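# Carry tube rack through self-closing door to desk

## Task

Move the tube rack from the counter, through the door that shuts by itself, onto the desk. At the end the rack must stand upright with each tube seated all the way down in a hole, and the door must be closed. The rack and tubes must never touch the floor. One or both robots may be used. Finish with the gripper released and the robots clear of the rack, and with no robot fallen or left leaning.

## Robot and tools

Robots: two identical Hello Robot Stretch 4 units, r1 and r2. Each has an omni-wheel base, a lift on a mast, an arm that telescopes forward, a three-joint wrist (yaw, pitch, roll) and a two-finger gripper. Each is about 1.6 m tall, and its base rim lies within 0.23 m of its base origin. Cameras per robot: rN_head_camera, rN_head_left_camera, rN_head_right_camera, rN_wrist_camera. Loose objects may occasionally get a brief shove.

Frames: the base frame sits on the floor under the base centre, with x forward, y left, z up. hand_pose is reported in this frame; it is a point between the open fingertips, and the printed value may be slightly wrong. The odometry frame is the base frame at scene start. Every robot reports in its own frames, so the relative placement of the two robots can only be judged from images, lidar_m and wrist_depth_mm.

execute_actions(actions, cameras): actions is a list holding one action or none. An empty list just returns state and images. An action is an object keyed by "r1" and/or "r2". Under each robot you give "base", "joints" or both, optionally with "pace" and "contact_limits"; or you give "end_of_arm" on its own. Everything in one action starts at the same moment.
- base: exactly one relative command, measured from where the base last reported itself. translate_m is metres of straight travel, forward positive, -2 to 2. strafe_m is metres sideways, left positive, -2 to 2. rotate_rad is radians of turn on the spot, counter-clockwise (left) positive, -3.2 to 3.2.
- joints: absolute targets by name, with the done-tolerance in brackets. lift_m 0 to 1.2 m (±0.004). arm_m 0 to 0.55 m of extension (±0.004). wrist_yaw_rad -1.134 to 4.276 (0 points forward, positive turns left, 3.14 is folded back; above 3.4 the arm can get in the way; ±0.02). wrist_pitch_rad -1.117 to 4.259 (0 level, 1.57 pointing down; ±0.05). wrist_roll_rad -1.117 to 4.259 (0 keeps the fingers at equal height, positive turns clockwise seen from behind; ±0.02). gripper_m -0.038 to 0.141 m, the fingertip gap (below 0 the tips press together; ±0.004).
- A joint target outside its range is clipped and reported. Any other out-of-range value or unknown key rejects the whole call, and nothing moves.
- pace: "slow", "default", "fast" or "max". Base speeds are 0.1/0.3/0.4/0.6 m/s and 1/2/3/4 rad/s; these are reduced when the lift is above 0.2 m, down to 0.3 m/s and 1 rad/s at 1.2 m.
- contact_limits: {"arm_m": 0 to 0.75}, the force allowed before the arm stops. Default is 0.5.
- end_of_arm: "enable_torque" turns wrist or gripper motors back on after a torque_fault.
- cameras: a list of camera names or "all"; omitted or null gives all, [] gives none.
No single action runs longer than 15 s. A joint or base left out of an action may still be pushing toward its earlier target. If a result reports a stop, the remaining calls in that reply are skipped.

wait(seconds 0 to 10) returns state and images without giving new commands. zoom_image(camera, region [x0,y0,x1,y1] pixels, at most 504x504) enlarges part of the latest image. read_manual gives licence text only. finished_scene(scene) ends the scene for good and reports whether the task succeeded.

Result lines: base_status and joint_status give "done", "off_target" (stopped short and may still push), "contact_stop_at_<key>" (hit something; the part goes slack), "limit_stop_at_<name>" (for example own_body, or tilt above 6 degrees, which makes lift, arm and wheels slack), "time_out" or "torque_fault" (wrist or gripper motor limp until enable_torque). on_its_own describes things nobody commanded; its "held at" is the held target, not the actual position. lidar_m has 12 distances in 30-degree sectors, starting straight ahead and going counter-clockwise; "-" means nothing seen or closer than 0.25 m. It misses clear or thin things and sees the other robot. wrist_depth_mm is a 7x7 grid of depths from 100 to 2000 mm. base_odometry counts wheel turns, so slip shows up as travel. A difference of more than about 0.1 rad between turned_by_wheels and turned_by_imu points to a hit or slip. base_tilt is in degrees (forward/right positive) with a fixed offset of about ±1.5. motor_effort is in percent, with the peak in brackets; for the wheels, positive means turning right.

Gripping: command a gripper_m smaller than the object's width. A smaller value squeezes harder and draws the object toward the wrist. A firm hold shows as a clear change in gripper effort; a light one usually does not. If the fingertips catch on a surface beneath them, raise the lift. To unfold the wrist at scene start, send lift_m 0.4 together with wrist_yaw_rad 0.

Things to avoid: robots pressing into each other. Once bases touch, any further drive presses hard, which can fail the run, and no state line reports it. Robots don't cover identical distances (up to about 3 cm per metre), so a load carried by both can tip one. Turning or driving with more than 1 kg held and arm_m above 0.2 can tip a robot, especially at fast paces; so can a sustained push or pull, particularly with the gripper high. A level gripper holding more than about 2 kg can cause a torque fault. With the wrist pitched up and strongly rolled, it may hit the robot's own body. Avoid drops, slams and hard hits, and don't let the rack or tubes reach the floor. The door shuts by itself, so plan for holding it or keeping it open while passing through. The simulation keeps running while you think.

Each tool is called after ">>>" as name(argument=value, ...), one argument or row to a line, values as JSON.

## Session

>>> execute_actions(
  actions=[],
)

Scene clock: 0.00 s.
r1.base_odometry: x=+0.000 y=+0.000 heading=+0.000 (m, m, rad; r1's odometry frame)
r1.turned_by_wheels: +0.000 (rad since the last result)
r1.turned_by_imu: +0.000 (rad since the last result)
r1.base_tilt: forward=+0.4 right=+0.2 (deg)
r1.lidar_m: 2.41 1.36 1.15 0.76 0.68 0.70 0.76 0.64 0.67 0.89 1.85 1.94
r1.base_status: not commanded
r1.joint_positions: lift_m=+0.150 arm_m=+0.000 wrist_yaw_rad=+3.218 wrist_pitch_rad=-0.014 wrist_roll_rad=+0.018 gripper_m=+0.057
r1.joint_status: not commanded
r1.motor_effort: lift_m=+21 arm_m=+0 wrist_yaw_rad=+0 wrist_pitch_rad=-5 wrist_roll_rad=+1 gripper_m=-2 wheel_0=+0 wheel_1=+0 wheel_2=+0 (%)
r1.hand_pose: x=-0.1239 y=+0.0650 z=+0.3323 quat_wxyz=(-0.038, +0.007, +0.009, +0.999) (m; r1's base frame)
r1.wrist_depth_mm: - - 136 1025 931 723 615 / - - 135 1008 931 732 621 / - 107 135 1025 917 723 621 / - 126 151 1008 917 732 615 / 202 759 866 1025 904 732 621 / 211 759 196 1008 201 732 615 / 210 723 831 125 820 683 603
r2.base_odometry: x=+0.000 y=+0.000 heading=+0.000 (m, m, rad; r2's odometry frame)
r2.turned_by_wheels: +0.000 (rad since the last result)
r2.turned_by_imu: +0.000 (rad since the last result)
r2.base_tilt: forward=+0.0 right=+0.3 (deg)
r2.lidar_m: 0.88 0.72 0.72 0.82 1.32 1.37 2.31 1.91 1.89 0.97 0.81 0.81
r2.base_status: not commanded
r2.joint_positions: lift_m=+0.171 arm_m=+0.002 wrist_yaw_rad=+3.122 wrist_pitch_rad=+0.001 wrist_roll_rad=+0.011 gripper_m=+0.057
r2.joint_status: not commanded
r2.motor_effort: lift_m=+22 arm_m=-1 wrist_yaw_rad=-2 wrist_pitch_rad=-8 wrist_roll_rad=+0 gripper_m=-3 wheel_0=+0 wheel_1=+0 wheel_2=+0 (%)
r2.hand_pose: x=-0.1139 y=+0.0932 z=+0.3489 quat_wxyz=(+0.010, +0.000, +0.005, +1.000) (m; r2's base frame)
r2.wrist_depth_mm: - 138 - - - - 1756 / - 128 - - - - 1756 / - 128 192 - - - 1808 / 114 139 - - - - 1255 / 1618 1921 - - - 1863 1182 / 1229 1255 196 1255 202 1205 1118 / 831 820 866 109 842 820 842
pictures: r1_head_camera, r1_head_left_camera, r1_head_right_camera, r1_wrist_camera, r2_head_camera, r2_head_left_camera, r2_head_right_camera, r2_wrist_camera
Images, in order (width x height): r1_head_camera 420x560, r1_head_left_camera 420x672, r1_head_right_camera 420x672, r1_wrist_camera 616x392, r2_head_camera 420x560, r2_head_left_camera 420x672, r2_head_right_camera 420x672, r2_wrist_camera 616x392.

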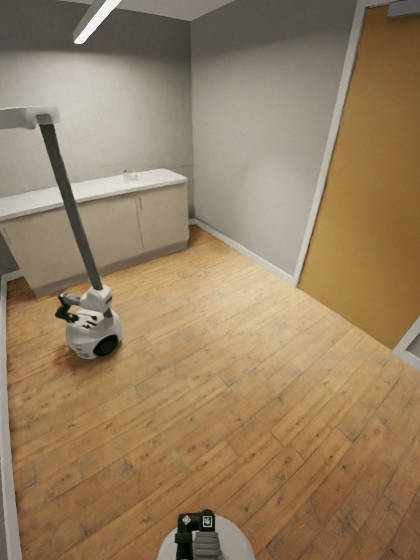

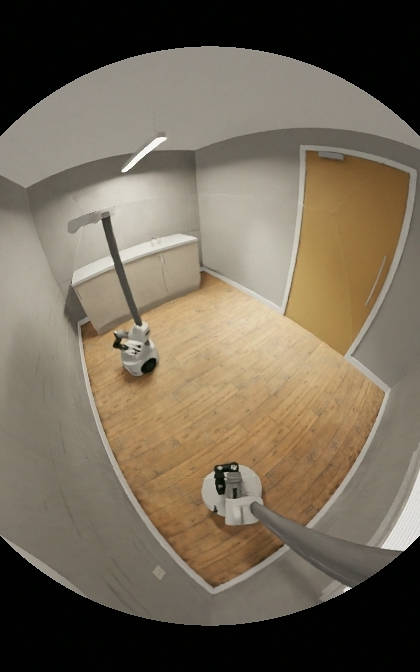

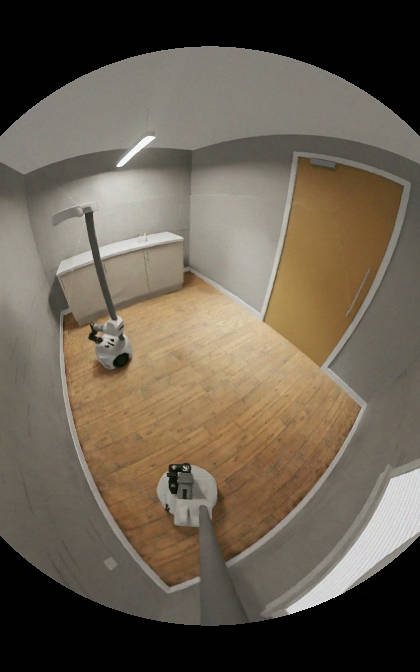

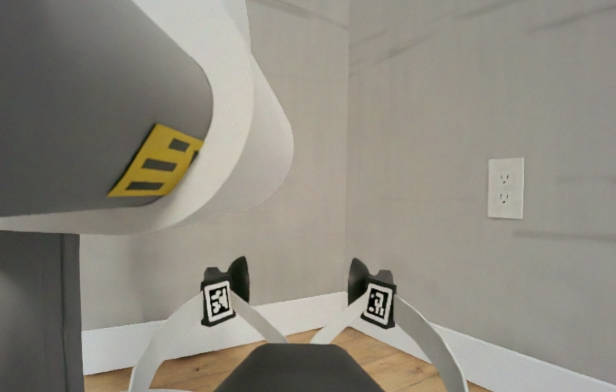

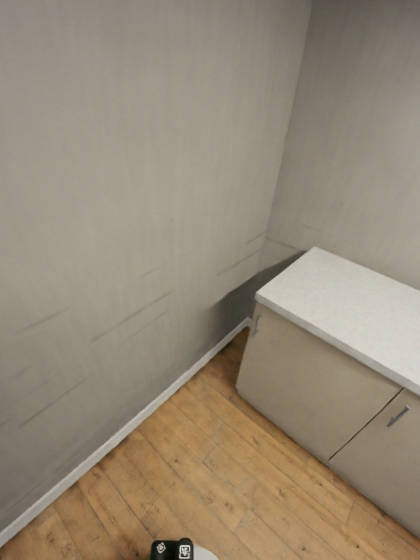

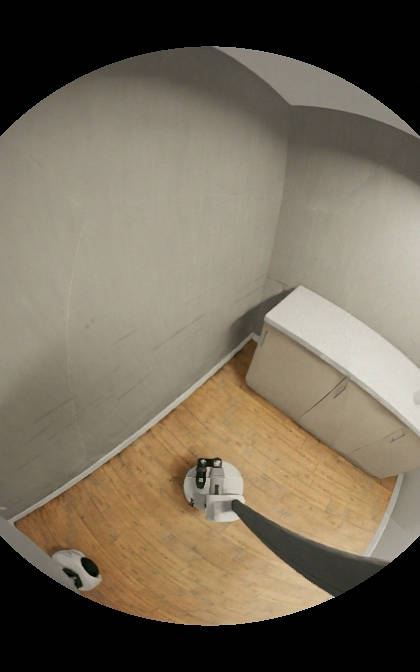

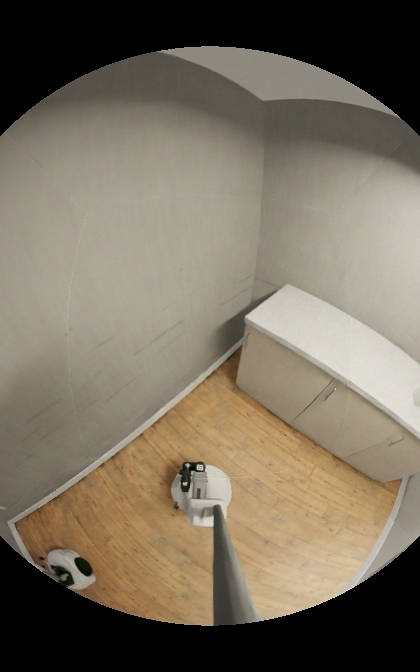

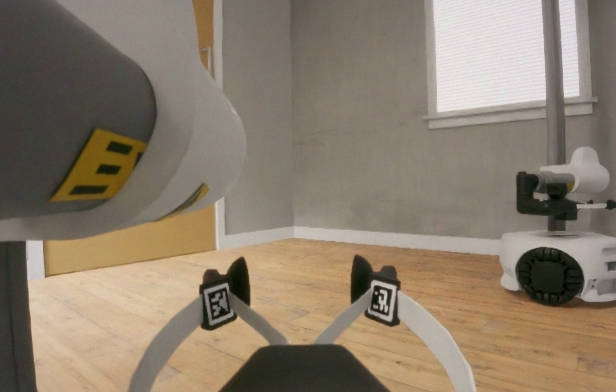

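>>> execute_actions(
  actions=[
    {"r1":{"base":{"rotate_rad":-0.95},"joints":{"lift_m":0.7,"wrist_yaw_rad":0,"gripper_m":0.12}},"r2":{"base":{"rotate_rad":-0.78},"joints":{"lift_m":0.9,"wrist_yaw_rad":0,"gripper_m":0.12}}},
  ],
  cameras=[],
)

>>> execute_actions(
  actions=[
    {"r1":{"base":{"translate_m":0.9}},"r2":{"base":{"strafe_m":-0.9},"joints":{"wrist_pitch_rad":0.3}}},
  ],
  cameras=["r1_head_camera","r1_wrist_camera","r2_head_camera","r2_wrist_camera"],
)

Scene clock: 4.37 s.
r1.base_odometry: x=+0.000 y=+0.000 heading=-0.950 (m, m, rad; r1's odometry frame)
r1.turned_by_wheels: -0.950 (rad since the last result)
r1.turned_by_imu: -0.951 (rad since the last result)
r1.base_tilt: forward=+0.4 right=+0.2 (deg)
r1.lidar_m: 1.85 1.97 2.48 1.37 1.01 0.74 0.69 0.73 0.74 0.65 0.69 0.95
r1.base_status: done
r1.joint_positions: lift_m=+0.700 arm_m=+0.000 wrist_yaw_rad=+0.000 wrist_pitch_rad=-0.014 wrist_roll_rad=+0.018 gripper_m=+0.120
r1.joint_status: all done
r1.motor_effort: lift_m=+23(24) arm_m=+0(0) wrist_yaw_rad=-2(9) wrist_pitch_rad=-8(6) wrist_roll_rad=+1(1) gripper_m=+0(2) wheel_0=+2(7) wheel_1=+0(7) wheel_2=+0(8) (%)
r1.hand_pose: x=+0.4589 y=-0.0873 z=+0.8820 quat_wxyz=(+1.000, +0.009, -0.007, +0.000) (m; r1's base frame)
r1.wrist_depth_mm: 1618 1661 1661 1661 1661 1160 831 / 1618 1618 1661 1708 1708 1160 820 / 1618 1661 1661 1708 1756 1160 820 / 1618 1618 1661 1708 1661 1160 820 / 1618 1661 1708 1708 1708 1160 820 / 1661 1708 1708 1661 1708 1060 809 / 1661 1618 1708 123 1708 1042 820
r2.base_odometry: x=+0.000 y=+0.000 heading=-0.779 (m, m, rad; r2's odometry frame)
r2.turned_by_wheels: -0.779 (rad since the last result)
r2.turned_by_imu: -0.789 (rad since the last result)
r2.base_tilt: forward=+0.0 right=+0.3 (deg)
r2.lidar_m: 0.81 0.83 0.76 0.71 0.75 0.98 1.35 1.65 2.00 1.89 1.21 0.85
r2.base_status: done
r2.joint_positions: lift_m=+0.900 arm_m=+0.002 wrist_yaw_rad=+0.000 wrist_pitch_rad=+0.001 wrist_roll_rad=+0.011 gripper_m=+0.120
r2.joint_status: all done
r2.motor_effort: lift_m=+27(27) arm_m=-1(1) wrist_yaw_rad=+0(7) wrist_pitch_rad=-9(8) wrist_roll_rad=+0(0) gripper_m=-2(6) wheel_0=+5(8) wheel_1=+4(9) wheel_2=+2(7) (%)
r2.hand_pose: x=+0.4613 y=-0.0873 z=+1.0775 quat_wxyz=(+1.000, +0.005, +0.000, +0.000) (m; r2's base frame)
r2.wrist_depth_mm: 1138 1182 1182 1205 1229 1255 1308 / 1160 1160 1205 1229 1229 1255 1281 / 1138 1182 1182 1229 1255 1255 1281 / 1182 1205 1205 1229 1255 1281 1281 / 1160 1182 1205 1229 1255 1160 866 / 676 580 585 683 603 647 640 / 603 597 609 109 627 640 640
pictures: none
No camera images: the call's "cameras" was empty. Leave "cameras" out to get every camera's image.

Scene clock: 8.83 s.
r1.base_odometry: x=+0.524 y=-0.732 heading=-0.949 (m, m, rad; r1's odometry frame)
r1.turned_by_wheels: +0.000 (rad since the last result)
r1.turned_by_imu: -0.002 (rad since the last result)
r1.base_tilt: forward=+0.4 right=+0.2 (deg)
r1.lidar_m: 0.94 1.04 1.38 1.32 2.38 1.69 1.59 0.96 0.68 0.65 0.71 0.98
r1.base_status: done
r1.joint_positions: lift_m=+0.700 arm_m=+0.000 wrist_yaw_rad=+0.000 wrist_pitch_rad=-0.014 wrist_roll_rad=+0.018 gripper_m=+0.120
r1.joint_status: not commanded
r1.motor_effort: lift_m=+21(23) arm_m=+0(0) wrist_yaw_rad=-2(2) wrist_pitch_rad=-6(5) wrist_roll_rad=+1(1) gripper_m=-1(0) wheel_0=+3(8) wheel_1=+2(2) wheel_2=-1(11) (%)
r1.hand_pose: x=+0.4589 y=-0.0873 z=+0.8822 quat_wxyz=(+1.000, +0.009, -0.007, +0.000) (m; r1's base frame)
r1.wrist_depth_mm: 750 759 768 778 809 798 788 / 750 759 759 778 788 798 798 / 759 768 788 778 798 809 788 / 759 759 778 788 798 798 778 / 759 768 778 788 798 809 788 / 759 778 778 788 798 820 798 / 768 778 778 123 809 831 778
r2.base_odometry: x=-0.632 y=-0.640 heading=-0.779 (m, m, rad; r2's odometry frame)
r2.turned_by_wheels: +0.000 (rad since the last result)
r2.turned_by_imu: -0.001 (rad since the last result)
r2.base_tilt: forward=+0.0 right=+0.3 (deg)
r2.lidar_m: 0.84 0.88 1.18 1.61 1.67 2.18 1.35 1.53 1.06 0.99 1.02 0.89
r2.base_status: done
r2.joint_positions: lift_m=+0.900 arm_m=+0.002 wrist_yaw_rad=+0.000 wrist_pitch_rad=+0.302 wrist_roll_rad=+0.011 gripper_m=+0.120
r2.joint_status: all done
r2.motor_effort: lift_m=+27(27) arm_m=-1(1) wrist_yaw_rad=-2(2) wrist_pitch_rad=-7(7) wrist_roll_rad=+0(0) gripper_m=+2(5) wheel_0=+2(11) wheel_1=-2(11) wheel_2=+0(1) (%)
r2.hand_pose: x=+0.4482 y=-0.0874 z=+0.9920 quat_wxyz=(+0.989, +0.005, +0.150, -0.001) (m; r2's base frame)
r2.wrist_depth_mm: 1098 1118 1138 1160 1182 1205 1098 / 1138 1182 1182 1229 1229 1255 1118 / 1182 1118 831 1078 1078 1308 1138 / 634 634 661 676 676 1308 1138 / 668 676 683 699 699 1336 1160 / 707 699 707 732 723 1430 1138 / 750 750 759 109 788 1336 1160
pictures: r1_head_camera, r1_wrist_camera, r2_head_camera, r2_wrist_camera
Images, in order (width x height): r1_head_camera 420x560, r1_wrist_camera 616x392, r2_head_camera 420x560, r2_wrist_camera 616x392.

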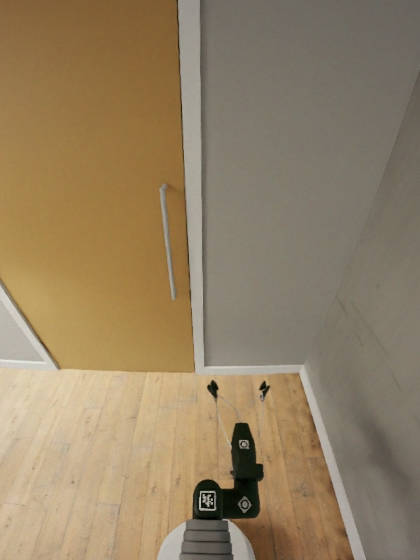

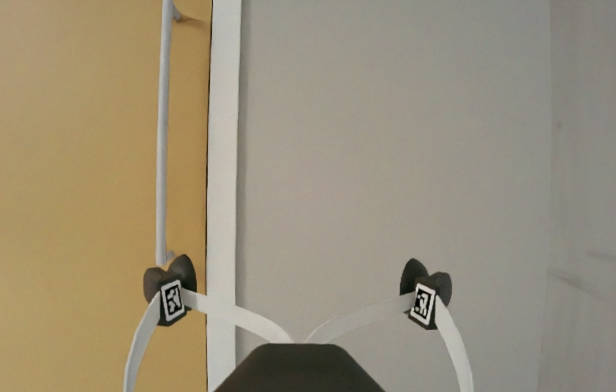

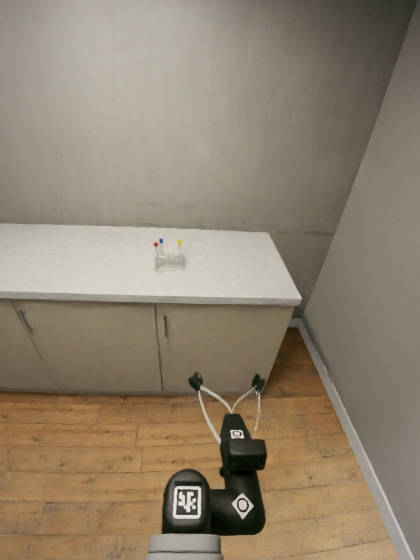

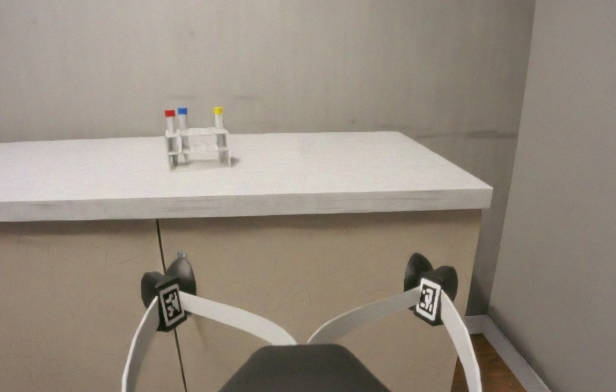

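>>> execute_actions(
  actions=[
    {"r1":{"base":{"rotate_rad":0.07}},"r2":{"base":{"rotate_rad":0.08},"joints":{"gripper_m":0.141}}},
  ],
  cameras=[],
)

>>> execute_actions(
  actions=[
    {"r1":{"base":{"strafe_m":0.22},"joints":{"arm_m":0.25}},"r2":{"base":{"strafe_m":0.15},"joints":{"arm_m":0.35}}},
  ],
  cameras=["r1_wrist_camera","r2_head_camera","r2_wrist_camera"],
)

Scene clock: 10.67 s.
r1.base_odometry: x=+0.524 y=-0.732 heading=-0.880 (m, m, rad; r1's odometry frame)
r1.turned_by_wheels: +0.070 (rad since the last result)
r1.turned_by_imu: +0.070 (rad since the last result)
r1.base_tilt: forward=+0.4 right=+0.2 (deg)
r1.lidar_m: 0.94 1.06 1.52 1.34 2.20 1.66 1.59 0.88 0.67 0.64 0.73 1.03
r1.base_status: done
r1.joint_positions: lift_m=+0.700 arm_m=+0.000 wrist_yaw_rad=+0.000 wrist_pitch_rad=-0.014 wrist_roll_rad=+0.018 gripper_m=+0.120
r1.joint_status: not commanded
r1.motor_effort: lift_m=+21(21) arm_m=+0(0) wrist_yaw_rad=-1(1) wrist_pitch_rad=-6(6) wrist_roll_rad=+0(1) gripper_m=+1(0) wheel_0=-1(6) wheel_1=+0(4) wheel_2=-3(4) (%)
r1.hand_pose: x=+0.4589 y=-0.0874 z=+0.8822 quat_wxyz=(+1.000, +0.009, -0.007, +0.000) (m; r1's base frame)
r1.wrist_depth_mm: 788 778 778 768 768 768 768 / 798 788 778 778 768 759 759 / 798 788 778 778 778 778 768 / 788 788 778 788 768 778 778 / 798 778 788 778 778 778 778 / 798 788 778 788 778 788 768 / 809 788 788 123 778 778 778
r2.base_odometry: x=-0.632 y=-0.640 heading=-0.700 (m, m, rad; r2's odometry frame)
r2.turned_by_wheels: +0.079 (rad since the last result)
r2.turned_by_imu: +0.081 (rad since the last result)
r2.base_tilt: forward=+0.0 right=+0.3 (deg)
r2.lidar_m: 0.84 0.89 1.28 1.62 1.69 2.29 1.33 1.38 1.02 0.97 1.03 0.87
r2.base_status: done
r2.joint_positions: lift_m=+0.900 arm_m=+0.002 wrist_yaw_rad=+0.000 wrist_pitch_rad=+0.302 wrist_roll_rad=+0.011 gripper_m=+0.141
r2.joint_status: all done
r2.motor_effort: lift_m=+26(26) arm_m=-1(0) wrist_yaw_rad=-1(1) wrist_pitch_rad=-7(7) wrist_roll_rad=+0(0) gripper_m=+0(3) wheel_0=-3(8) wheel_1=-4(7) wheel_2=+0(6) (%)
r2.hand_pose: x=+0.4482 y=-0.0874 z=+0.9920 quat_wxyz=(+0.989, +0.005, +0.150, -0.001) (m; r2's base frame)
r2.wrist_depth_mm: 1138 1160 1160 1160 1160 1182 1160 / 1205 1205 1205 1205 1205 1205 1205 / 1160 1118 831 1078 1078 1255 1255 / 683 676 668 668 668 661 1281 / 707 691 683 691 683 676 1281 / 741 213 715 723 707 723 1281 / 788 778 768 109 768 768 1255
pictures: none
No camera images: the call's "cameras" was empty. Leave "cameras" out to get every camera's image.

Scene clock: 12.80 s.
r1.base_odometry: x=+0.693 y=-0.592 heading=-0.880 (m, m, rad; r1's odometry frame)
r1.turned_by_wheels: +0.000 (rad since the last result)
r1.turned_by_imu: -0.001 (rad since the last result)
r1.base_tilt: forward=+0.4 right=+0.2 (deg)
r1.lidar_m: 0.97 1.06 1.50 1.11 2.19 1.66 1.59 1.20 0.86 0.86 0.95 1.04
r1.base_status: done
r1.joint_positions: lift_m=+0.700 arm_m=+0.248 wrist_yaw_rad=+0.000 wrist_pitch_rad=-0.014 wrist_roll_rad=+0.018 gripper_m=+0.120
r1.joint_status: all done
r1.motor_effort: lift_m=+21(21) arm_m=+10(10) wrist_yaw_rad=-1(0) wrist_pitch_rad=-5(7) wrist_roll_rad=+1(1) gripper_m=-2(1) wheel_0=-2(9) wheel_1=+0(8) wheel_2=+0(2) (%)
r1.hand_pose: x=+0.7076 y=-0.0874 z=+0.8822 quat_wxyz=(+1.000, +0.009, -0.007, +0.000) (m; r1's base frame)
r1.wrist_depth_mm: 544 549 539 539 530 530 530 / 549 549 539 539 539 535 535 / 549 549 544 544 535 539 535 / 549 549 544 549 525 539 535 / 554 549 544 544 530 539 535 / 554 554 554 549 530 539 544 / 554 549 554 124 544 544 539
r2.base_odometry: x=-0.536 y=-0.526 heading=-0.700 (m, m, rad; r2's odometry frame)
r2.turned_by_wheels: +0.000 (rad since the last result)
r2.turned_by_imu: +0.001 (rad since the last result)
r2.base_tilt: forward=+0.0 right=+0.3 (deg)
r2.lidar_m: 0.85 0.90 1.29 1.46 1.54 2.13 1.12 1.34 1.18 1.13 1.21 0.88
r2.base_status: done
r2.joint_positions: lift_m=+0.900 arm_m=+0.349 wrist_yaw_rad=+0.000 wrist_pitch_rad=+0.302 wrist_roll_rad=+0.011 gripper_m=+0.141
r2.joint_status: all done
r2.motor_effort: lift_m=+26(26) arm_m=+5(3) wrist_yaw_rad=-1(1) wrist_pitch_rad=-8(8) wrist_roll_rad=+0(0) gripper_m=+0(1) wheel_0=-2(9) wheel_1=+1(9) wheel_2=+0(0) (%)
r2.hand_pose: x=+0.7954 y=-0.0874 z=+0.9919 quat_wxyz=(+0.989, +0.005, +0.151, -0.001) (m; r2's base frame)
r2.wrist_depth_mm: 842 854 854 842 854 854 854 / 878 891 891 891 891 891 878 / 904 917 917 917 931 931 931 / 621 621 615 500 564 609 603 / 433 433 433 430 433 427 421 / 327 213 319 332 315 314 324 / 364 357 327 109 324 322 351
pictures: r1_wrist_camera, r2_head_camera, r2_wrist_camera
Images, in order (width x height): r1_wrist_camera 616x392, r2_head_camera 420x560, r2_wrist_camera 616x392.

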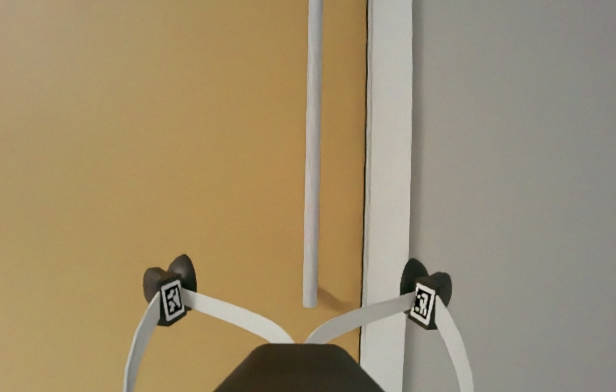

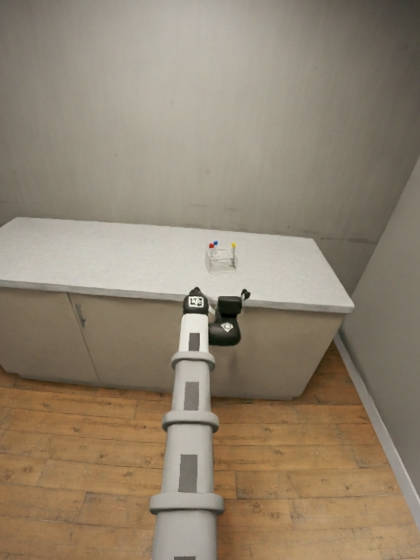

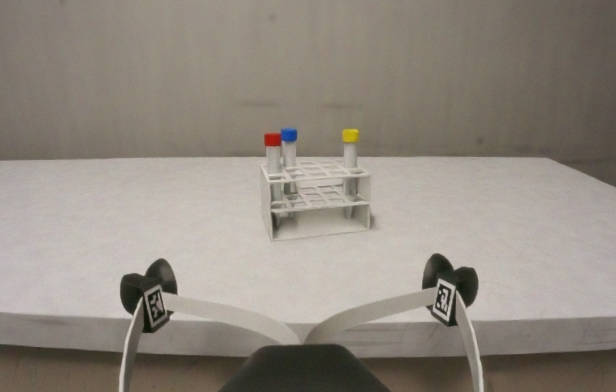

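>>> execute_actions(
  actions=[
    {"r1":{"base":{"translate_m":0.25},"joints":{"gripper_m":0.08}},"r2":{"base":{"strafe_m":-0.21},"joints":{"wrist_pitch_rad":0,"lift_m":0.775}}},
  ],
  cameras=["r1_wrist_camera"],
)

>>> execute_actions(
  actions=[
    {"r1":{"joints":{"gripper_m":-0.02}},"r2":{"base":{"rotate_rad":0.18},"joints":{"arm_m":0.5}}},
  ],
  cameras=["r1_wrist_camera","r2_wrist_camera"],
)

Scene clock: 16.10 s.
r1.base_odometry: x=+0.853 y=-0.784 heading=-0.880 (m, m, rad; r1's odometry frame)
r1.turned_by_wheels: +0.000 (rad since the last result)
r1.turned_by_imu: +0.000 (rad since the last result)
r1.base_tilt: forward=+0.4 right=+0.2 (deg)
r1.lidar_m: 0.70 0.81 1.15 1.12 2.28 1.90 1.84 1.20 0.93 0.90 0.97 0.77
r1.base_status: done
r1.joint_positions: lift_m=+0.700 arm_m=+0.248 wrist_yaw_rad=+0.000 wrist_pitch_rad=-0.014 wrist_roll_rad=+0.018 gripper_m=+0.080
r1.joint_status: all done
r1.motor_effort: lift_m=+21(21) arm_m=+10(10) wrist_yaw_rad=-1(1) wrist_pitch_rad=-7(5) wrist_roll_rad=+1(0) gripper_m=+0(1) wheel_0=+3(8) wheel_1=+1(9) wheel_2=+1(11) (%)
r1.hand_pose: x=+0.7077 y=-0.0874 z=+0.8822 quat_wxyz=(+1.000, +0.009, -0.007, +0.000) (m; r1's base frame)
r1.wrist_depth_mm: 293 293 291 290 289 273 286 / 293 293 291 291 290 276 286 / 296 293 293 291 289 278 287 / 296 296 294 294 291 277 289 / 297 296 294 294 293 279 289 / 298 297 200 235 202 279 290 / 300 300 298 124 296 279 291
r2.base_odometry: x=-0.671 y=-0.686 heading=-0.700 (m, m, rad; r2's odometry frame)
r2.turned_by_wheels: +0.000 (rad since the last result)
r2.turned_by_imu: +0.001 (rad since the last result)
r2.base_tilt: forward=+0.0 right=+0.3 (deg)
r2.lidar_m: 0.84 0.87 1.26 1.67 1.77 2.29 1.12 1.30 0.97 0.91 0.99 0.87
r2.base_status: done
r2.joint_positions: lift_m=+0.775 arm_m=+0.349 wrist_yaw_rad=+0.000 wrist_pitch_rad=+0.003 wrist_roll_rad=+0.011 gripper_m=+0.141
r2.joint_status: all done
r2.motor_effort: lift_m=+15(23) arm_m=+5(5) wrist_yaw_rad=-1(0) wrist_pitch_rad=-10(16) wrist_roll_rad=+0(0) gripper_m=+0(2) wheel_0=+3(12) wheel_1=-2(10) wheel_2=+1(0) (%)
r2.hand_pose: x=+0.8085 y=-0.0874 z=+0.9529 quat_wxyz=(+1.000, +0.005, +0.001, +0.000) (m; r2's base frame)
r2.wrist_depth_mm: 931 917 917 931 931 931 917 / 931 917 917 931 931 931 931 / 931 931 917 931 931 931 946 / 931 931 946 931 931 931 931 / 554 459 549 544 530 508 946 / 294 213 274 298 268 267 279 / 276 274 273 109 271 268 268
pictures: r1_wrist_camera
Images, in order (width x height): r1_wrist_camera 616x392.

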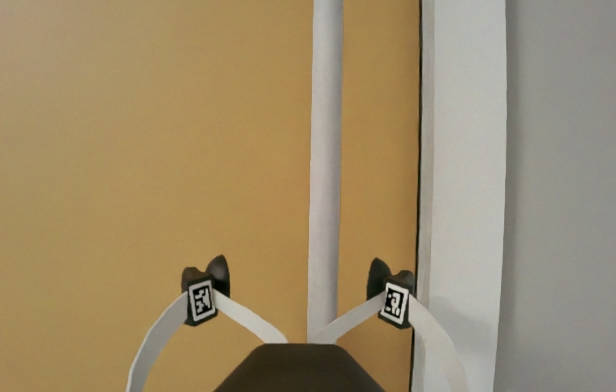

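Scene clock: 17.83 s.
r1.base_odometry: x=+0.853 y=-0.784 heading=-0.881 (m, m, rad; r1's odometry frame)
r1.turned_by_wheels: -0.001 (rad since the last result)
r1.turned_by_imu: -0.001 (rad since the last result)
r1.base_tilt: forward=+0.5 right=+0.2 (deg)
r1.lidar_m: 0.70 0.80 1.16 1.10 2.30 1.92 1.84 1.23 0.94 0.92 0.95 0.78
r1.base_status: not commanded
r1.joint_positions: lift_m=+0.700 arm_m=+0.249 wrist_yaw_rad=-0.008 wrist_pitch_rad=-0.014 wrist_roll_rad=+0.018 gripper_m=-0.020
r1.joint_status: all done
r1.on_its_own: wrist_yaw_rad is at rest, and its effort (+23) is outside its rest range (-13 to +13)
r1.motor_effort: lift_m=+21(21) arm_m=+7(10) wrist_yaw_rad=+23(27) wrist_pitch_rad=-4(6) wrist_roll_rad=+0(1) gripper_m=-18(21) wheel_0=-4(4) wheel_1=-2(2) wheel_2=-3(3) (%)
r1.hand_pose: x=+0.7074 y=-0.0897 z=+0.8822 quat_wxyz=(+1.000, +0.009, -0.007, -0.004) (m; r1's base frame)
r1.wrist_depth_mm: 290 290 290 290 289 277 287 / 291 291 291 290 291 277 291 / 291 291 294 290 291 277 293 / 293 293 294 293 293 279 291 / 294 296 294 293 294 281 293 / 296 296 187 212 187 281 294 / 298 297 297 123 294 282 296
r2.base_odometry: x=-0.671 y=-0.686 heading=-0.520 (m, m, rad; r2's odometry frame)
r2.turned_by_wheels: +0.180 (rad since the last result)
r2.turned_by_imu: +0.182 (rad since the last result)
r2.base_tilt: forward=+0.1 right=+0.4 (deg)
r2.lidar_m: 0.82 0.96 1.60 1.68 1.90 2.22 1.12 1.11 0.94 0.93 1.02 0.84
r2.base_status: done
r2.joint_positions: lift_m=+0.775 arm_m=+0.499 wrist_yaw_rad=+0.000 wrist_pitch_rad=+0.003 wrist_roll_rad=+0.011 gripper_m=+0.141
r2.joint_status: all done
r2.motor_effort: lift_m=+15(15) arm_m=+5(4) wrist_yaw_rad=+1(0) wrist_pitch_rad=-8(8) wrist_roll_rad=+0(1) gripper_m=+3(2) wheel_0=-3(10) wheel_1=+0(7) wheel_2=-1(7) (%)
r2.hand_pose: x=+0.9584 y=-0.0874 z=+0.9530 quat_wxyz=(+1.000, +0.005, +0.001, +0.000) (m; r2's base frame)
r2.wrist_depth_mm: 891 854 820 788 759 732 699 / 904 866 820 788 759 732 707 / 917 866 831 798 759 732 715 / 917 878 831 788 768 732 715 / 554 554 473 462 452 512 500 / 294 213 273 297 248 257 279 / 206 203 211 109 213 197 204
pictures: r1_wrist_camera, r2_wrist_camera
Images, in order (width x height): r1_wrist_camera 616x392, r2_wrist_camera 616x392.

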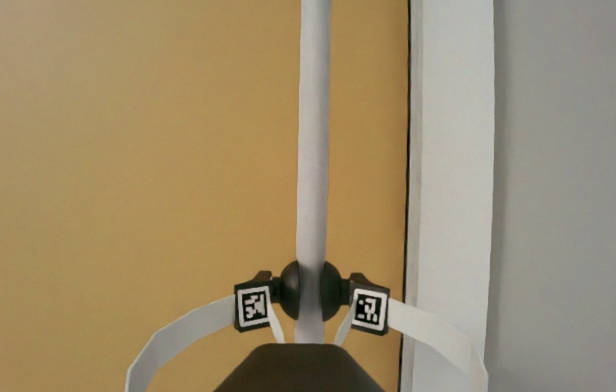

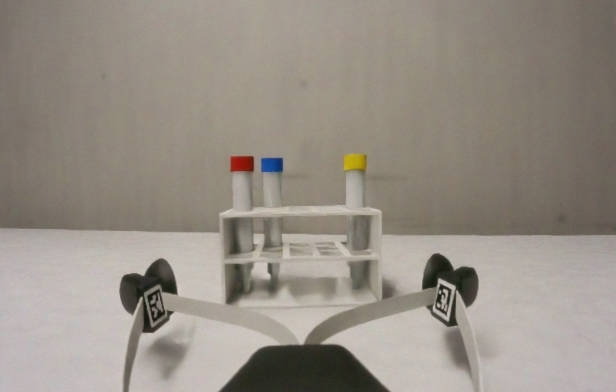

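>>> execute_actions(
  actions=[
    {"r1":{"base":{"strafe_m":0.02},"joints":{"arm_m":0.0},"pace":"slow"},"r2":{"base":{"translate_m":0.11},"joints":{"lift_m":0.79},"pace":"slow"}},
  ],
  cameras=["r1_head_left_camera","r2_wrist_camera"],
)

Scene clock: 22.33 s.
r1.base_odometry: x=+0.868 y=-0.772 heading=-0.881 (m, m, rad; r1's odometry frame)
r1.turned_by_wheels: +0.000 (rad since the last result)
r1.turned_by_imu: +0.001 (rad since the last result)
r1.base_tilt: forward=+0.4 right=+0.2 (deg)
r1.lidar_m: 0.71 0.80 1.14 1.21 2.29 1.91 1.84 1.27 0.96 0.93 0.99 0.77
r1.base_status: done
r1.joint_positions: lift_m=+0.700 arm_m=+0.002 wrist_yaw_rad=+0.000 wrist_pitch_rad=-0.014 wrist_roll_rad=+0.018 gripper_m=-0.020
r1.joint_status: all done
r1.motor_effort: lift_m=+21(21) arm_m=-10(14) wrist_yaw_rad=+0(39) wrist_pitch_rad=-6(5) wrist_roll_rad=+1(1) gripper_m=-12(19) wheel_0=-4(19) wheel_1=+2(5) wheel_2=+0(6) (%)
r1.hand_pose: x=+0.4611 y=-0.0875 z=+0.8822 quat_wxyz=(+1.000, +0.009, -0.007, +0.000) (m; r1's base frame)
r1.wrist_depth_mm: 539 539 530 535 530 530 525 / 544 535 539 535 530 530 530 / 544 544 539 539 535 535 535 / 544 549 539 535 525 535 539 / 549 549 539 539 525 535 535 / 554 549 186 203 535 539 535 / 549 554 544 127 530 539 544
r2.base_odometry: x=-0.576 y=-0.741 heading=-0.519 (m, m, rad; r2's odometry frame)
r2.turned_by_wheels: +0.000 (rad since the last result)
r2.turned_by_imu: +0.001 (rad since the last result)
r2.base_tilt: forward=+0.0 right=+0.3 (deg)
r2.lidar_m: 0.74 0.83 1.41 1.66 1.85 2.34 1.21 1.15 0.95 0.93 1.08 0.72
r2.base_status: done
r2.joint_positions: lift_m=+0.790 arm_m=+0.499 wrist_yaw_rad=+0.000 wrist_pitch_rad=+0.003 wrist_roll_rad=+0.011 gripper_m=+0.141
r2.joint_status: all done
r2.motor_effort: lift_m=+27(27) arm_m=+5(5) wrist_yaw_rad=+0(1) wrist_pitch_rad=-8(9) wrist_roll_rad=+0(0) gripper_m=-1(1) wheel_0=+4(6) wheel_1=+5(7) wheel_2=-3(8) (%)
r2.hand_pose: x=+0.9584 y=-0.0874 z=+0.9670 quat_wxyz=(+1.000, +0.005, +0.001, +0.000) (m; r2's base frame)
r2.wrist_depth_mm: 778 741 707 683 654 634 609 / 778 750 715 683 661 640 609 / 788 750 723 683 661 634 615 / 798 759 251 683 654 640 615 / 634 634 230 466 234 634 621 / 336 215 210 245 201 294 317 / 235 231 227 109 224 225 225
pictures: r1_head_left_camera, r2_wrist_camera
Images, in order (width x height): r1_head_left_camera 420x672, r2_wrist_camera 616x392.

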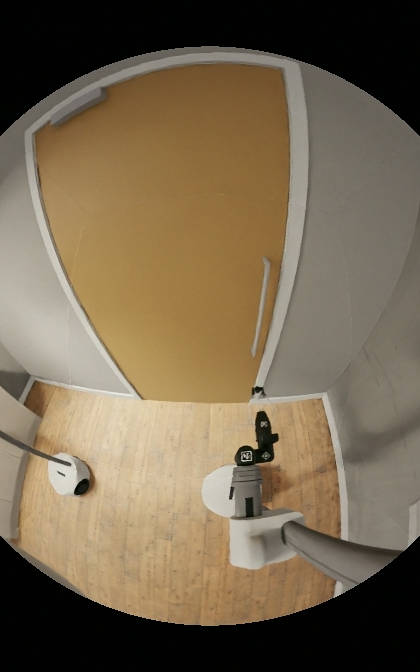

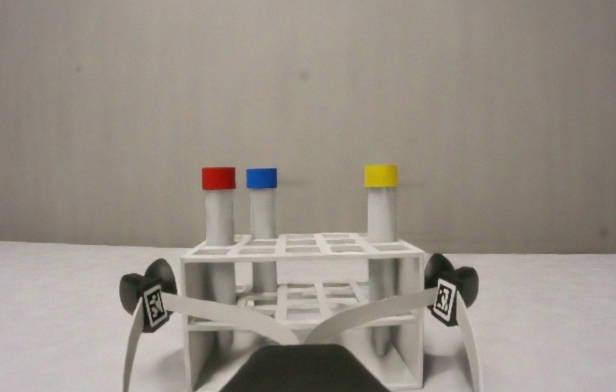

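>>> execute_actions(
  actions=[
    {"r1":{"base":{"strafe_m":0.04},"joints":{"arm_m":0.45},"pace":"slow","contact_limits":{"arm_m":0.3}},"r2":{"base":{"strafe_m":-0.005},"joints":{"arm_m":0.525},"pace":"slow"}},
  ],
  cameras=["r1_head_left_camera","r2_wrist_camera"],
)

Scene clock: 27.03 s.
r1.base_odometry: x=+0.899 y=-0.746 heading=-0.882 (m, m, rad; r1's odometry frame)
r1.turned_by_wheels: -0.001 (rad since the last result)
r1.turned_by_imu: +0.006 (rad since the last result)
r1.base_tilt: forward=+0.3 right=+0.2 (deg)
r1.lidar_m: 0.73 0.81 1.15 1.15 2.22 1.91 1.84 1.30 1.00 0.97 1.03 0.78
r1.base_status: done
r1.joint_positions: lift_m=+0.700 arm_m=+0.316 wrist_yaw_rad=-0.009 wrist_pitch_rad=-0.015 wrist_roll_rad=+0.018 gripper_m=-0.020
r1.joint_status: arm_m contact_stop (moved +0.314 of +0.448)
r1.on_its_own: arm_m is slack since a contact_stop (your +0.450 is given up); wrist_yaw_rad is at rest, and its effort (+26) is outside its rest range (-13 to +13)
r1.motor_effort: lift_m=+21(21) arm_m=+0(26) wrist_yaw_rad=+26(41) wrist_pitch_rad=-2(7) wrist_roll_rad=+0(1) gripper_m=-6(11) wheel_0=+1(7) wheel_1=+1(7) wheel_2=-10(14) (%)
r1.contact_limits: arm_m 0.3
r1.hand_pose: x=+0.7746 y=-0.0901 z=+0.8824 quat_wxyz=(+1.000, +0.009, -0.007, -0.005) (m; r1's base frame)
r1.wrist_depth_mm: 229 229 229 229 227 168 226 / 231 229 229 229 229 168 227 / 230 230 231 229 229 169 229 / 231 231 229 230 230 168 229 / 232 231 231 230 230 229 229 / 233 234 187 211 188 229 226 / 234 234 233 122 233 231 223
r2.base_odometry: x=-0.578 y=-0.745 heading=-0.519 (m, m, rad; r2's odometry frame)
r2.turned_by_wheels: +0.000 (rad since the last result)
r2.turned_by_imu: +0.001 (rad since the last result)
r2.base_tilt: forward=+0.1 right=+0.3 (deg)
r2.lidar_m: 0.74 0.84 1.41 1.66 1.87 2.34 1.18 1.15 0.93 0.94 1.08 0.72
r2.base_status: done
r2.joint_positions: lift_m=+0.790 arm_m=+0.524 wrist_yaw_rad=+0.000 wrist_pitch_rad=+0.003 wrist_roll_rad=+0.011 gripper_m=+0.141
r2.joint_status: all done
r2.motor_effort: lift_m=+27(27) arm_m=+6(6) wrist_yaw_rad=-1(0) wrist_pitch_rad=-9(9) wrist_roll_rad=+0(0) gripper_m=-2(0) wheel_0=+5(10) wheel_1=-4(5) wheel_2=+0(1) (%)
r2.hand_pose: x=+0.9834 y=-0.0874 z=+0.9670 quat_wxyz=(+1.000, +0.005, +0.001, +0.000) (m; r2's base frame)
r2.wrist_depth_mm: 750 715 683 654 634 603 591 / 759 723 691 661 634 609 591 / 750 723 699 661 640 615 597 / 759 723 691 668 634 615 591 / 634 634 229 466 235 615 597 / 336 213 216 242 216 294 319 / 235 231 213 109 228 224 225
pictures: r1_head_left_camera, r2_wrist_camera
Images, in order (width x height): r1_head_left_camera 420x672, r2_wrist_camera 616x392.

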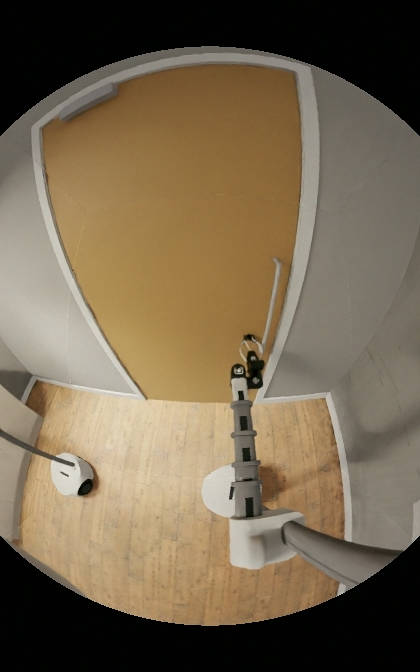

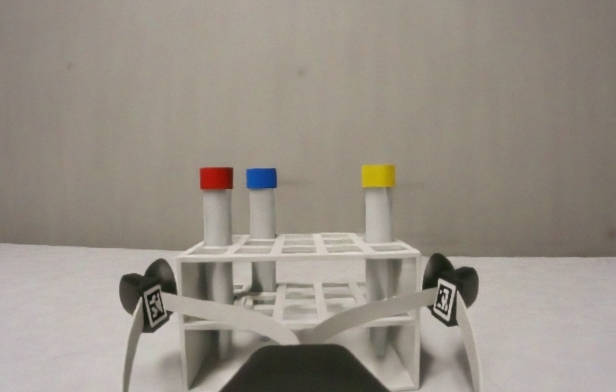

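>>> execute_actions(
  actions=[
    {"r1":{"joints":{"arm_m":0.2}},"r2":{"joints":{"gripper_m":0.08}}},
  ],
  cameras=[],
)

>>> execute_actions(
  actions=[
    {"r1":{"base":{"strafe_m":-0.08},"joints":{"gripper_m":0.07}},"r2":{"joints":{"lift_m":0.84},"pace":"slow"}},
  ],
  cameras=["r2_wrist_camera"],
)

>>> execute_actions(
  actions=[
    {"r1":{"joints":{"arm_m":0.305}}},
  ],
  cameras=[],
)

>>> execute_actions(
  actions=[
    {"r1":{"joints":{"gripper_m":-0.038}}},
  ],
  cameras=["r1_wrist_camera"],
)

>>> execute_actions(
  actions=[
    {"r1":{"base":{"strafe_m":0.03},"joints":{"arm_m":0.0},"pace":"slow"}},
  ],
  cameras=["r1_head_left_camera","r1_wrist_camera","r2_wrist_camera"],
)

Scene clock: 29.37 s.
r1.base_odometry: x=+0.899 y=-0.746 heading=-0.881 (m, m, rad; r1's odometry frame)
r1.turned_by_wheels: +0.001 (rad since the last result)
r1.turned_by_imu: +0.001 (rad since the last result)
r1.base_tilt: forward=+0.4 right=+0.3 (deg)
r1.lidar_m: 0.72 0.80 1.14 1.16 2.24 1.91 1.84 1.31 1.00 0.96 1.03 0.79
r1.base_status: not commanded
r1.joint_positions: lift_m=+0.700 arm_m=+0.202 wrist_yaw_rad=+0.000 wrist_pitch_rad=-0.014 wrist_roll_rad=+0.018 gripper_m=-0.020
r1.joint_status: all done
r1.motor_effort: lift_m=+21(21) arm_m=-10(10) wrist_yaw_rad=+0(26) wrist_pitch_rad=-5(7) wrist_roll_rad=+1(1) gripper_m=-11(12) wheel_0=+1(1) wheel_1=+1(1) wheel_2=-1(10) (%)
r1.hand_pose: x=+0.6611 y=-0.0874 z=+0.8823 quat_wxyz=(+1.000, +0.009, -0.007, +0.000) (m; r1's base frame)
r1.wrist_depth_mm: 343 342 342 338 336 322 332 / 345 343 342 342 338 324 334 / 343 343 343 342 338 327 336 / 347 345 343 343 342 327 338 / 349 345 343 343 342 327 336 / 351 347 187 204 274 329 340 / 353 351 345 126 277 329 338
r2.base_odometry: x=-0.578 y=-0.745 heading=-0.519 (m, m, rad; r2's odometry frame)
r2.turned_by_wheels: +0.000 (rad since the last result)
r2.turned_by_imu: +0.000 (rad since the last result)
r2.base_tilt: forward=+0.1 right=+0.3 (deg)
r2.lidar_m: 0.74 0.84 1.40 1.67 1.87 2.35 1.16 1.15 0.94 0.94 1.07 0.73
r2.base_status: not commanded
r2.joint_positions: lift_m=+0.790 arm_m=+0.524 wrist_yaw_rad=+0.000 wrist_pitch_rad=+0.003 wrist_roll_rad=+0.011 gripper_m=+0.080
r2.joint_status: all done
r2.motor_effort: lift_m=+27(27) arm_m=+6(6) wrist_yaw_rad=+0(1) wrist_pitch_rad=-7(10) wrist_roll_rad=+1(0) gripper_m=-17(19) wheel_0=+6(6) wheel_1=-4(4) wheel_2=+0(0) (%)
r2.hand_pose: x=+0.9834 y=-0.0874 z=+0.9670 quat_wxyz=(+1.000, +0.005, +0.001, +0.000) (m; r2's base frame)
r2.wrist_depth_mm: 759 715 691 661 634 603 585 / 759 715 691 661 634 609 591 / 759 723 691 668 634 609 591 / 759 723 691 661 634 615 597 / 634 634 215 241 223 609 597 / 334 187 214 242 211 271 315 / 235 231 198 109 211 224 225
pictures: none
No camera images: the call's "cameras" was empty. Leave "cameras" out to get every camera's image.

Scene clock: 31.00 s.
r1.base_odometry: x=+0.837 y=-0.797 heading=-0.881 (m, m, rad; r1's odometry frame)
r1.turned_by_wheels: +0.000 (rad since the last result)
r1.turned_by_imu: +0.001 (rad since the last result)
r1.base_tilt: forward=+0.4 right=+0.2 (deg)
r1.lidar_m: 0.71 0.81 1.15 1.24 2.33 1.90 1.84 1.19 0.94 0.89 0.94 0.78
r1.base_status: done
r1.joint_positions: lift_m=+0.700 arm_m=+0.202 wrist_yaw_rad=+0.000 wrist_pitch_rad=-0.014 wrist_roll_rad=+0.018 gripper_m=+0.070
r1.joint_status: all done
r1.motor_effort: lift_m=+21(21) arm_m=-10(10) wrist_yaw_rad=+0(0) wrist_pitch_rad=-4(4) wrist_roll_rad=+1(1) gripper_m=-1(12) wheel_0=+1(9) wheel_1=+1(10) wheel_2=+0(0) (%)
r1.hand_pose: x=+0.6611 y=-0.0874 z=+0.8823 quat_wxyz=(+1.000, +0.009, -0.007, +0.000) (m; r1's base frame)
r1.wrist_depth_mm: 340 340 336 334 332 330 329 / 342 342 338 334 334 332 330 / 342 342 340 338 330 332 332 / 343 342 342 342 327 334 332 / 343 343 343 340 325 334 334 / 347 345 204 340 218 338 334 / 347 343 345 124 327 340 338
r2.base_odometry: x=-0.578 y=-0.745 heading=-0.519 (m, m, rad; r2's odometry frame)
r2.turned_by_wheels: +0.000 (rad since the last result)
r2.turned_by_imu: +0.000 (rad since the last result)
r2.base_tilt: forward=+0.0 right=+0.3 (deg)
r2.lidar_m: 0.71 0.85 1.42 1.67 1.88 2.33 1.24 1.14 0.94 0.95 1.06 0.72
r2.base_status: not commanded
r2.joint_positions: lift_m=+0.839 arm_m=+0.524 wrist_yaw_rad=+0.000 wrist_pitch_rad=+0.003 wrist_roll_rad=+0.011 gripper_m=+0.080
r2.joint_status: all done
r2.motor_effort: lift_m=+27(28) arm_m=+5(5) wrist_yaw_rad=+0(1) wrist_pitch_rad=-11(13) wrist_roll_rad=+0(0) gripper_m=-20(19) wheel_0=+6(6) wheel_1=-4(4) wheel_2=+0(0) (%)
r2.hand_pose: x=+0.9834 y=-0.0874 z=+1.0167 quat_wxyz=(+1.000, +0.005, +0.002, +0.000) (m; r2's base frame)
r2.wrist_depth_mm: 750 715 683 661 634 609 585 / 750 723 691 661 634 603 585 / 750 723 691 661 634 609 591 / 759 732 691 661 627 621 591 / 759 732 216 245 220 621 603 / 480 187 213 243 211 389 452 / 336 332 198 109 211 322 330
pictures: r2_wrist_camera
Images, in order (width x height): r2_wrist_camera 616x392.

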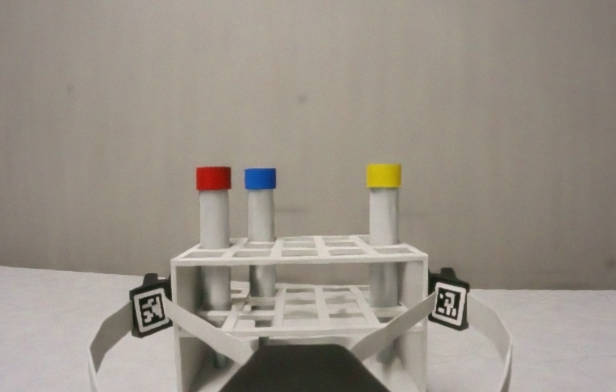

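Scene clock: 32.30 s.
r1.base_odometry: x=+0.837 y=-0.797 heading=-0.881 (m, m, rad; r1's odometry frame)
r1.turned_by_wheels: -0.001 (rad since the last result)
r1.turned_by_imu: +0.000 (rad since the last result)
r1.base_tilt: forward=+0.4 right=+0.3 (deg)
r1.lidar_m: 0.71 0.82 1.15 1.24 2.33 1.92 1.83 1.19 0.92 0.89 0.94 0.76
r1.base_status: not commanded
r1.joint_positions: lift_m=+0.700 arm_m=+0.301 wrist_yaw_rad=-0.011 wrist_pitch_rad=-0.015 wrist_roll_rad=+0.018 gripper_m=+0.070
r1.joint_status: all done
r1.on_its_own: wrist_yaw_rad is at rest, and its effort (+33) is outside its rest range (-13 to +13)
r1.motor_effort: lift_m=+21(21) arm_m=+21(22) wrist_yaw_rad=+33(33) wrist_pitch_rad=-4(4) wrist_roll_rad=+1(1) gripper_m=-1(2) wheel_0=+2(2) wheel_1=+2(2) wheel_2=-11(11) (%)
r1.hand_pose: x=+0.7596 y=-0.0907 z=+0.8824 quat_wxyz=(+1.000, +0.009, -0.007, -0.006) (m; r1's base frame)
r1.wrist_depth_mm: 241 240 240 239 239 225 237 / 242 241 241 240 240 226 238 / 242 242 242 241 241 227 239 / 244 242 243 242 241 227 240 / 244 243 244 241 242 229 241 / 245 245 201 183 196 229 242 / 246 246 245 123 245 230 242
r2.base_odometry: x=-0.578 y=-0.745 heading=-0.519 (m, m, rad; r2's odometry frame)
r2.turned_by_wheels: +0.000 (rad since the last result)
r2.turned_by_imu: +0.000 (rad since the last result)
r2.base_tilt: forward=+0.1 right=+0.3 (deg)
r2.lidar_m: 0.73 0.84 1.41 1.66 1.85 2.33 1.24 1.13 0.94 0.94 1.07 0.73
r2.base_status: not commanded
r2.joint_positions: lift_m=+0.839 arm_m=+0.524 wrist_yaw_rad=+0.000 wrist_pitch_rad=+0.003 wrist_roll_rad=+0.011 gripper_m=+0.080
r2.joint_status: not commanded
r2.motor_effort: lift_m=+27(27) arm_m=+5(5) wrist_yaw_rad=-1(1) wrist_pitch_rad=-10(11) wrist_roll_rad=+0(0) gripper_m=-20(22) wheel_0=+6(6) wheel_1=-4(4) wheel_2=+0(0) (%)
r2.hand_pose: x=+0.9834 y=-0.0874 z=+1.0167 quat_wxyz=(+1.000, +0.005, +0.002, +0.000) (m; r2's base frame)
r2.wrist_depth_mm: 741 715 683 654 627 603 585 / 759 715 691 661 627 609 591 / 759 723 691 661 640 615 591 / 759 723 691 661 634 621 597 / 768 732 216 246 223 615 597 / 480 187 214 243 211 389 452 / 336 330 198 109 210 320 330
pictures: none
No camera images: the call's "cameras" was empty. Leave "cameras" out to get every camera's image.

Scene clock: 34.07 s.
r1.base_odometry: x=+0.837 y=-0.797 heading=-0.881 (m, m, rad; r1's odometry frame)
r1.turned_by_wheels: +0.001 (rad since the last result)
r1.turned_by_imu: +0.001 (rad since the last result)
r1.base_tilt: forward=+0.4 right=+0.2 (deg)
r1.lidar_m: 0.70 0.81 1.12 1.25 2.33 1.91 1.84 1.19 0.93 0.89 0.95 0.79
r1.base_status: not commanded
r1.joint_positions: lift_m=+0.700 arm_m=+0.303 wrist_yaw_rad=+0.000 wrist_pitch_rad=-0.014 wrist_roll_rad=+0.018 gripper_m=-0.038
r1.joint_status: all done
r1.motor_effort: lift_m=+21(21) arm_m=+10(21) wrist_yaw_rad=+1(32) wrist_pitch_rad=-4(5) wrist_roll_rad=+1(1) gripper_m=-15(15) wheel_0=+2(2) wheel_1=+3(3) wheel_2=-3(11) (%)
r1.hand_pose: x=+0.7626 y=-0.0876 z=+0.8823 quat_wxyz=(+1.000, +0.009, -0.007, +0.000) (m; r1's base frame)
r1.wrist_depth_mm: 239 237 236 234 235 219 230 / 240 238 237 175 234 220 232 / 240 240 238 175 236 221 233 / 242 241 238 237 237 221 234 / 244 241 240 237 238 223 234 / 242 242 182 183 187 223 235 / 243 242 241 125 238 224 236
r2.base_odometry: x=-0.578 y=-0.745 heading=-0.519 (m, m, rad; r2's odometry frame)
r2.turned_by_wheels: +0.000 (rad since the last result)
r2.turned_by_imu: +0.000 (rad since the last result)
r2.base_tilt: forward=+0.0 right=+0.3 (deg)
r2.lidar_m: 0.74 0.84 1.41 1.66 1.88 2.34 1.26 1.15 0.95 0.94 1.06 0.74
r2.base_status: not commanded
r2.joint_positions: lift_m=+0.839 arm_m=+0.524 wrist_yaw_rad=+0.000 wrist_pitch_rad=+0.003 wrist_roll_rad=+0.011 gripper_m=+0.080
r2.joint_status: not commanded
r2.motor_effort: lift_m=+27(27) arm_m=+6(6) wrist_yaw_rad=-1(0) wrist_pitch_rad=-10(12) wrist_roll_rad=+0(0) gripper_m=-18(22) wheel_0=+6(6) wheel_1=-4(4) wheel_2=+0(0) (%)
r2.hand_pose: x=+0.9834 y=-0.0874 z=+1.0167 quat_wxyz=(+1.000, +0.005, +0.002, +0.000) (m; r2's base frame)
r2.wrist_depth_mm: 741 723 683 654 627 603 585 / 759 723 691 661 634 609 585 / 759 723 699 661 640 609 591 / 768 732 683 661 634 615 591 / 759 732 216 246 222 621 597 / 480 187 213 243 211 389 452 / 336 330 198 109 210 322 332
pictures: r1_wrist_camera
Images, in order (width x height): r1_wrist_camera 616x392.

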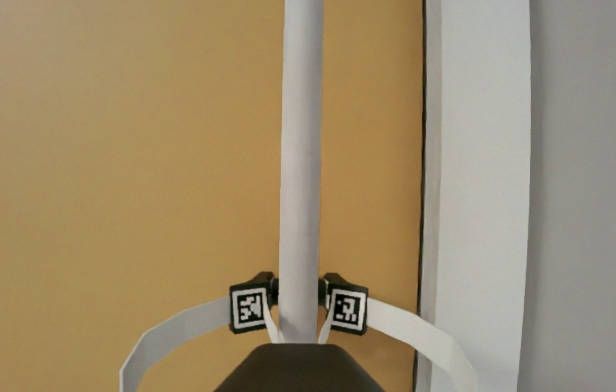

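Scene clock: 38.40 s.
torque_fault: r1.wrist_yaw_rad switched itself off since the last result.
r1.base_odometry: x=+0.860 y=-0.778 heading=-0.881 (m, m, rad; r1's odometry frame)
r1.turned_by_wheels: +0.000 (rad since the last result)
r1.turned_by_imu: -0.067 (rad since the last result)
r1.base_tilt: forward=+0.5 right=+0.2 (deg)
r1.lidar_m: 0.44 0.57 0.98 1.20 1.28 1.94 1.85 1.34 0.99 0.94 0.98 0.50
r1.base_status: done
r1.joint_positions: lift_m=+0.700 arm_m=+0.003 wrist_yaw_rad=+0.217 wrist_pitch_rad=-0.012 wrist_roll_rad=+0.017 gripper_m=-0.037
r1.joint_status: all done
r1.on_its_own: wrist_yaw_rad is off since a torque_fault, until you send "end_of_arm": "enable_torque" (your +0.000 is given up)
r1.motor_effort: lift_m=+21(21) arm_m=-20(22) wrist_yaw_rad=+0(100) wrist_pitch_rad=-10(11) wrist_roll_rad=+3(3) gripper_m=-22(24) wheel_0=-6(19) wheel_1=-4(17) wheel_2=+8(22) (%)
r1.hand_pose: x=+0.4749 y=-0.0232 z=+0.8817 quat_wxyz=(+0.994, +0.009, -0.005, +0.109) (m; r1's base frame)
r1.wrist_depth_mm: 397 340 291 245 230 462 459 / 394 340 291 245 231 462 459 / 397 338 291 246 230 462 462 / 397 338 294 246 232 466 466 / 399 342 294 215 232 466 466 / 399 342 183 186 186 469 469 / 407 347 296 131 233 469 466
r2.base_odometry: x=-0.578 y=-0.745 heading=-0.519 (m, m, rad; r2's odometry frame)
r2.turned_by_wheels: +0.000 (rad since the last result)
r2.turned_by_imu: +0.001 (rad since the last result)
r2.base_tilt: forward=+0.0 right=+0.3 (deg)
r2.lidar_m: 0.73 0.84 1.41 1.66 1.86 2.34 1.20 1.12 0.95 0.95 1.07 0.72
r2.base_status: not commanded
r2.joint_positions: lift_m=+0.839 arm_m=+0.524 wrist_yaw_rad=+0.000 wrist_pitch_rad=+0.003 wrist_roll_rad=+0.011 gripper_m=+0.080
r2.joint_status: not commanded
r2.motor_effort: lift_m=+27(27) arm_m=+5(5) wrist_yaw_rad=-2(0) wrist_pitch_rad=-11(10) wrist_roll_rad=+0(1) gripper_m=-18(18) wheel_0=+6(6) wheel_1=-4(4) wheel_2=+0(0) (%)
r2.hand_pose: x=+0.9834 y=-0.0874 z=+1.0167 quat_wxyz=(+1.000, +0.005, +0.002, +0.000) (m; r2's base frame)
r2.wrist_depth_mm: 750 715 691 654 634 603 585 / 750 715 691 661 634 609 591 / 759 723 691 668 634 615 597 / 759 732 691 668 627 615 597 / 759 732 217 246 222 615 597 / 480 187 213 243 211 389 452 / 336 330 198 109 211 322 332
pictures: r1_head_left_camera, r1_wrist_camera, r2_wrist_camera
Images, in order (width x height): r1_head_left_camera 420x672, r1_wrist_camera 616x392, r2_wrist_camera 616x392.

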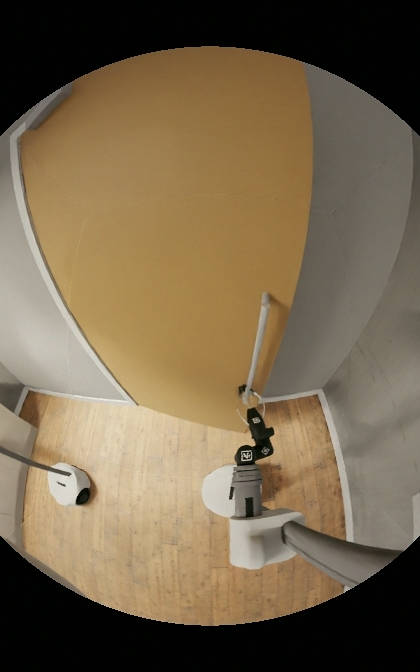

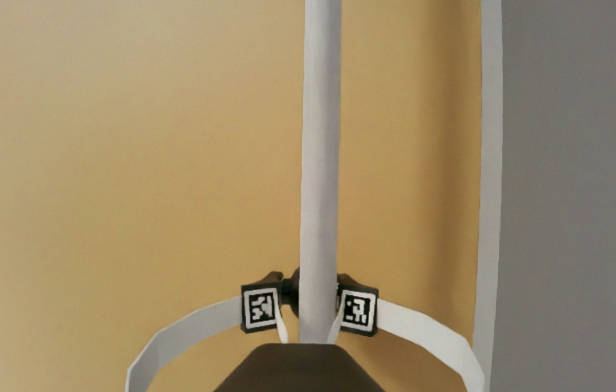

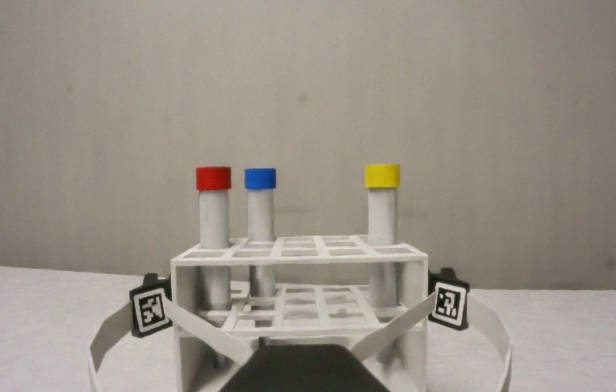

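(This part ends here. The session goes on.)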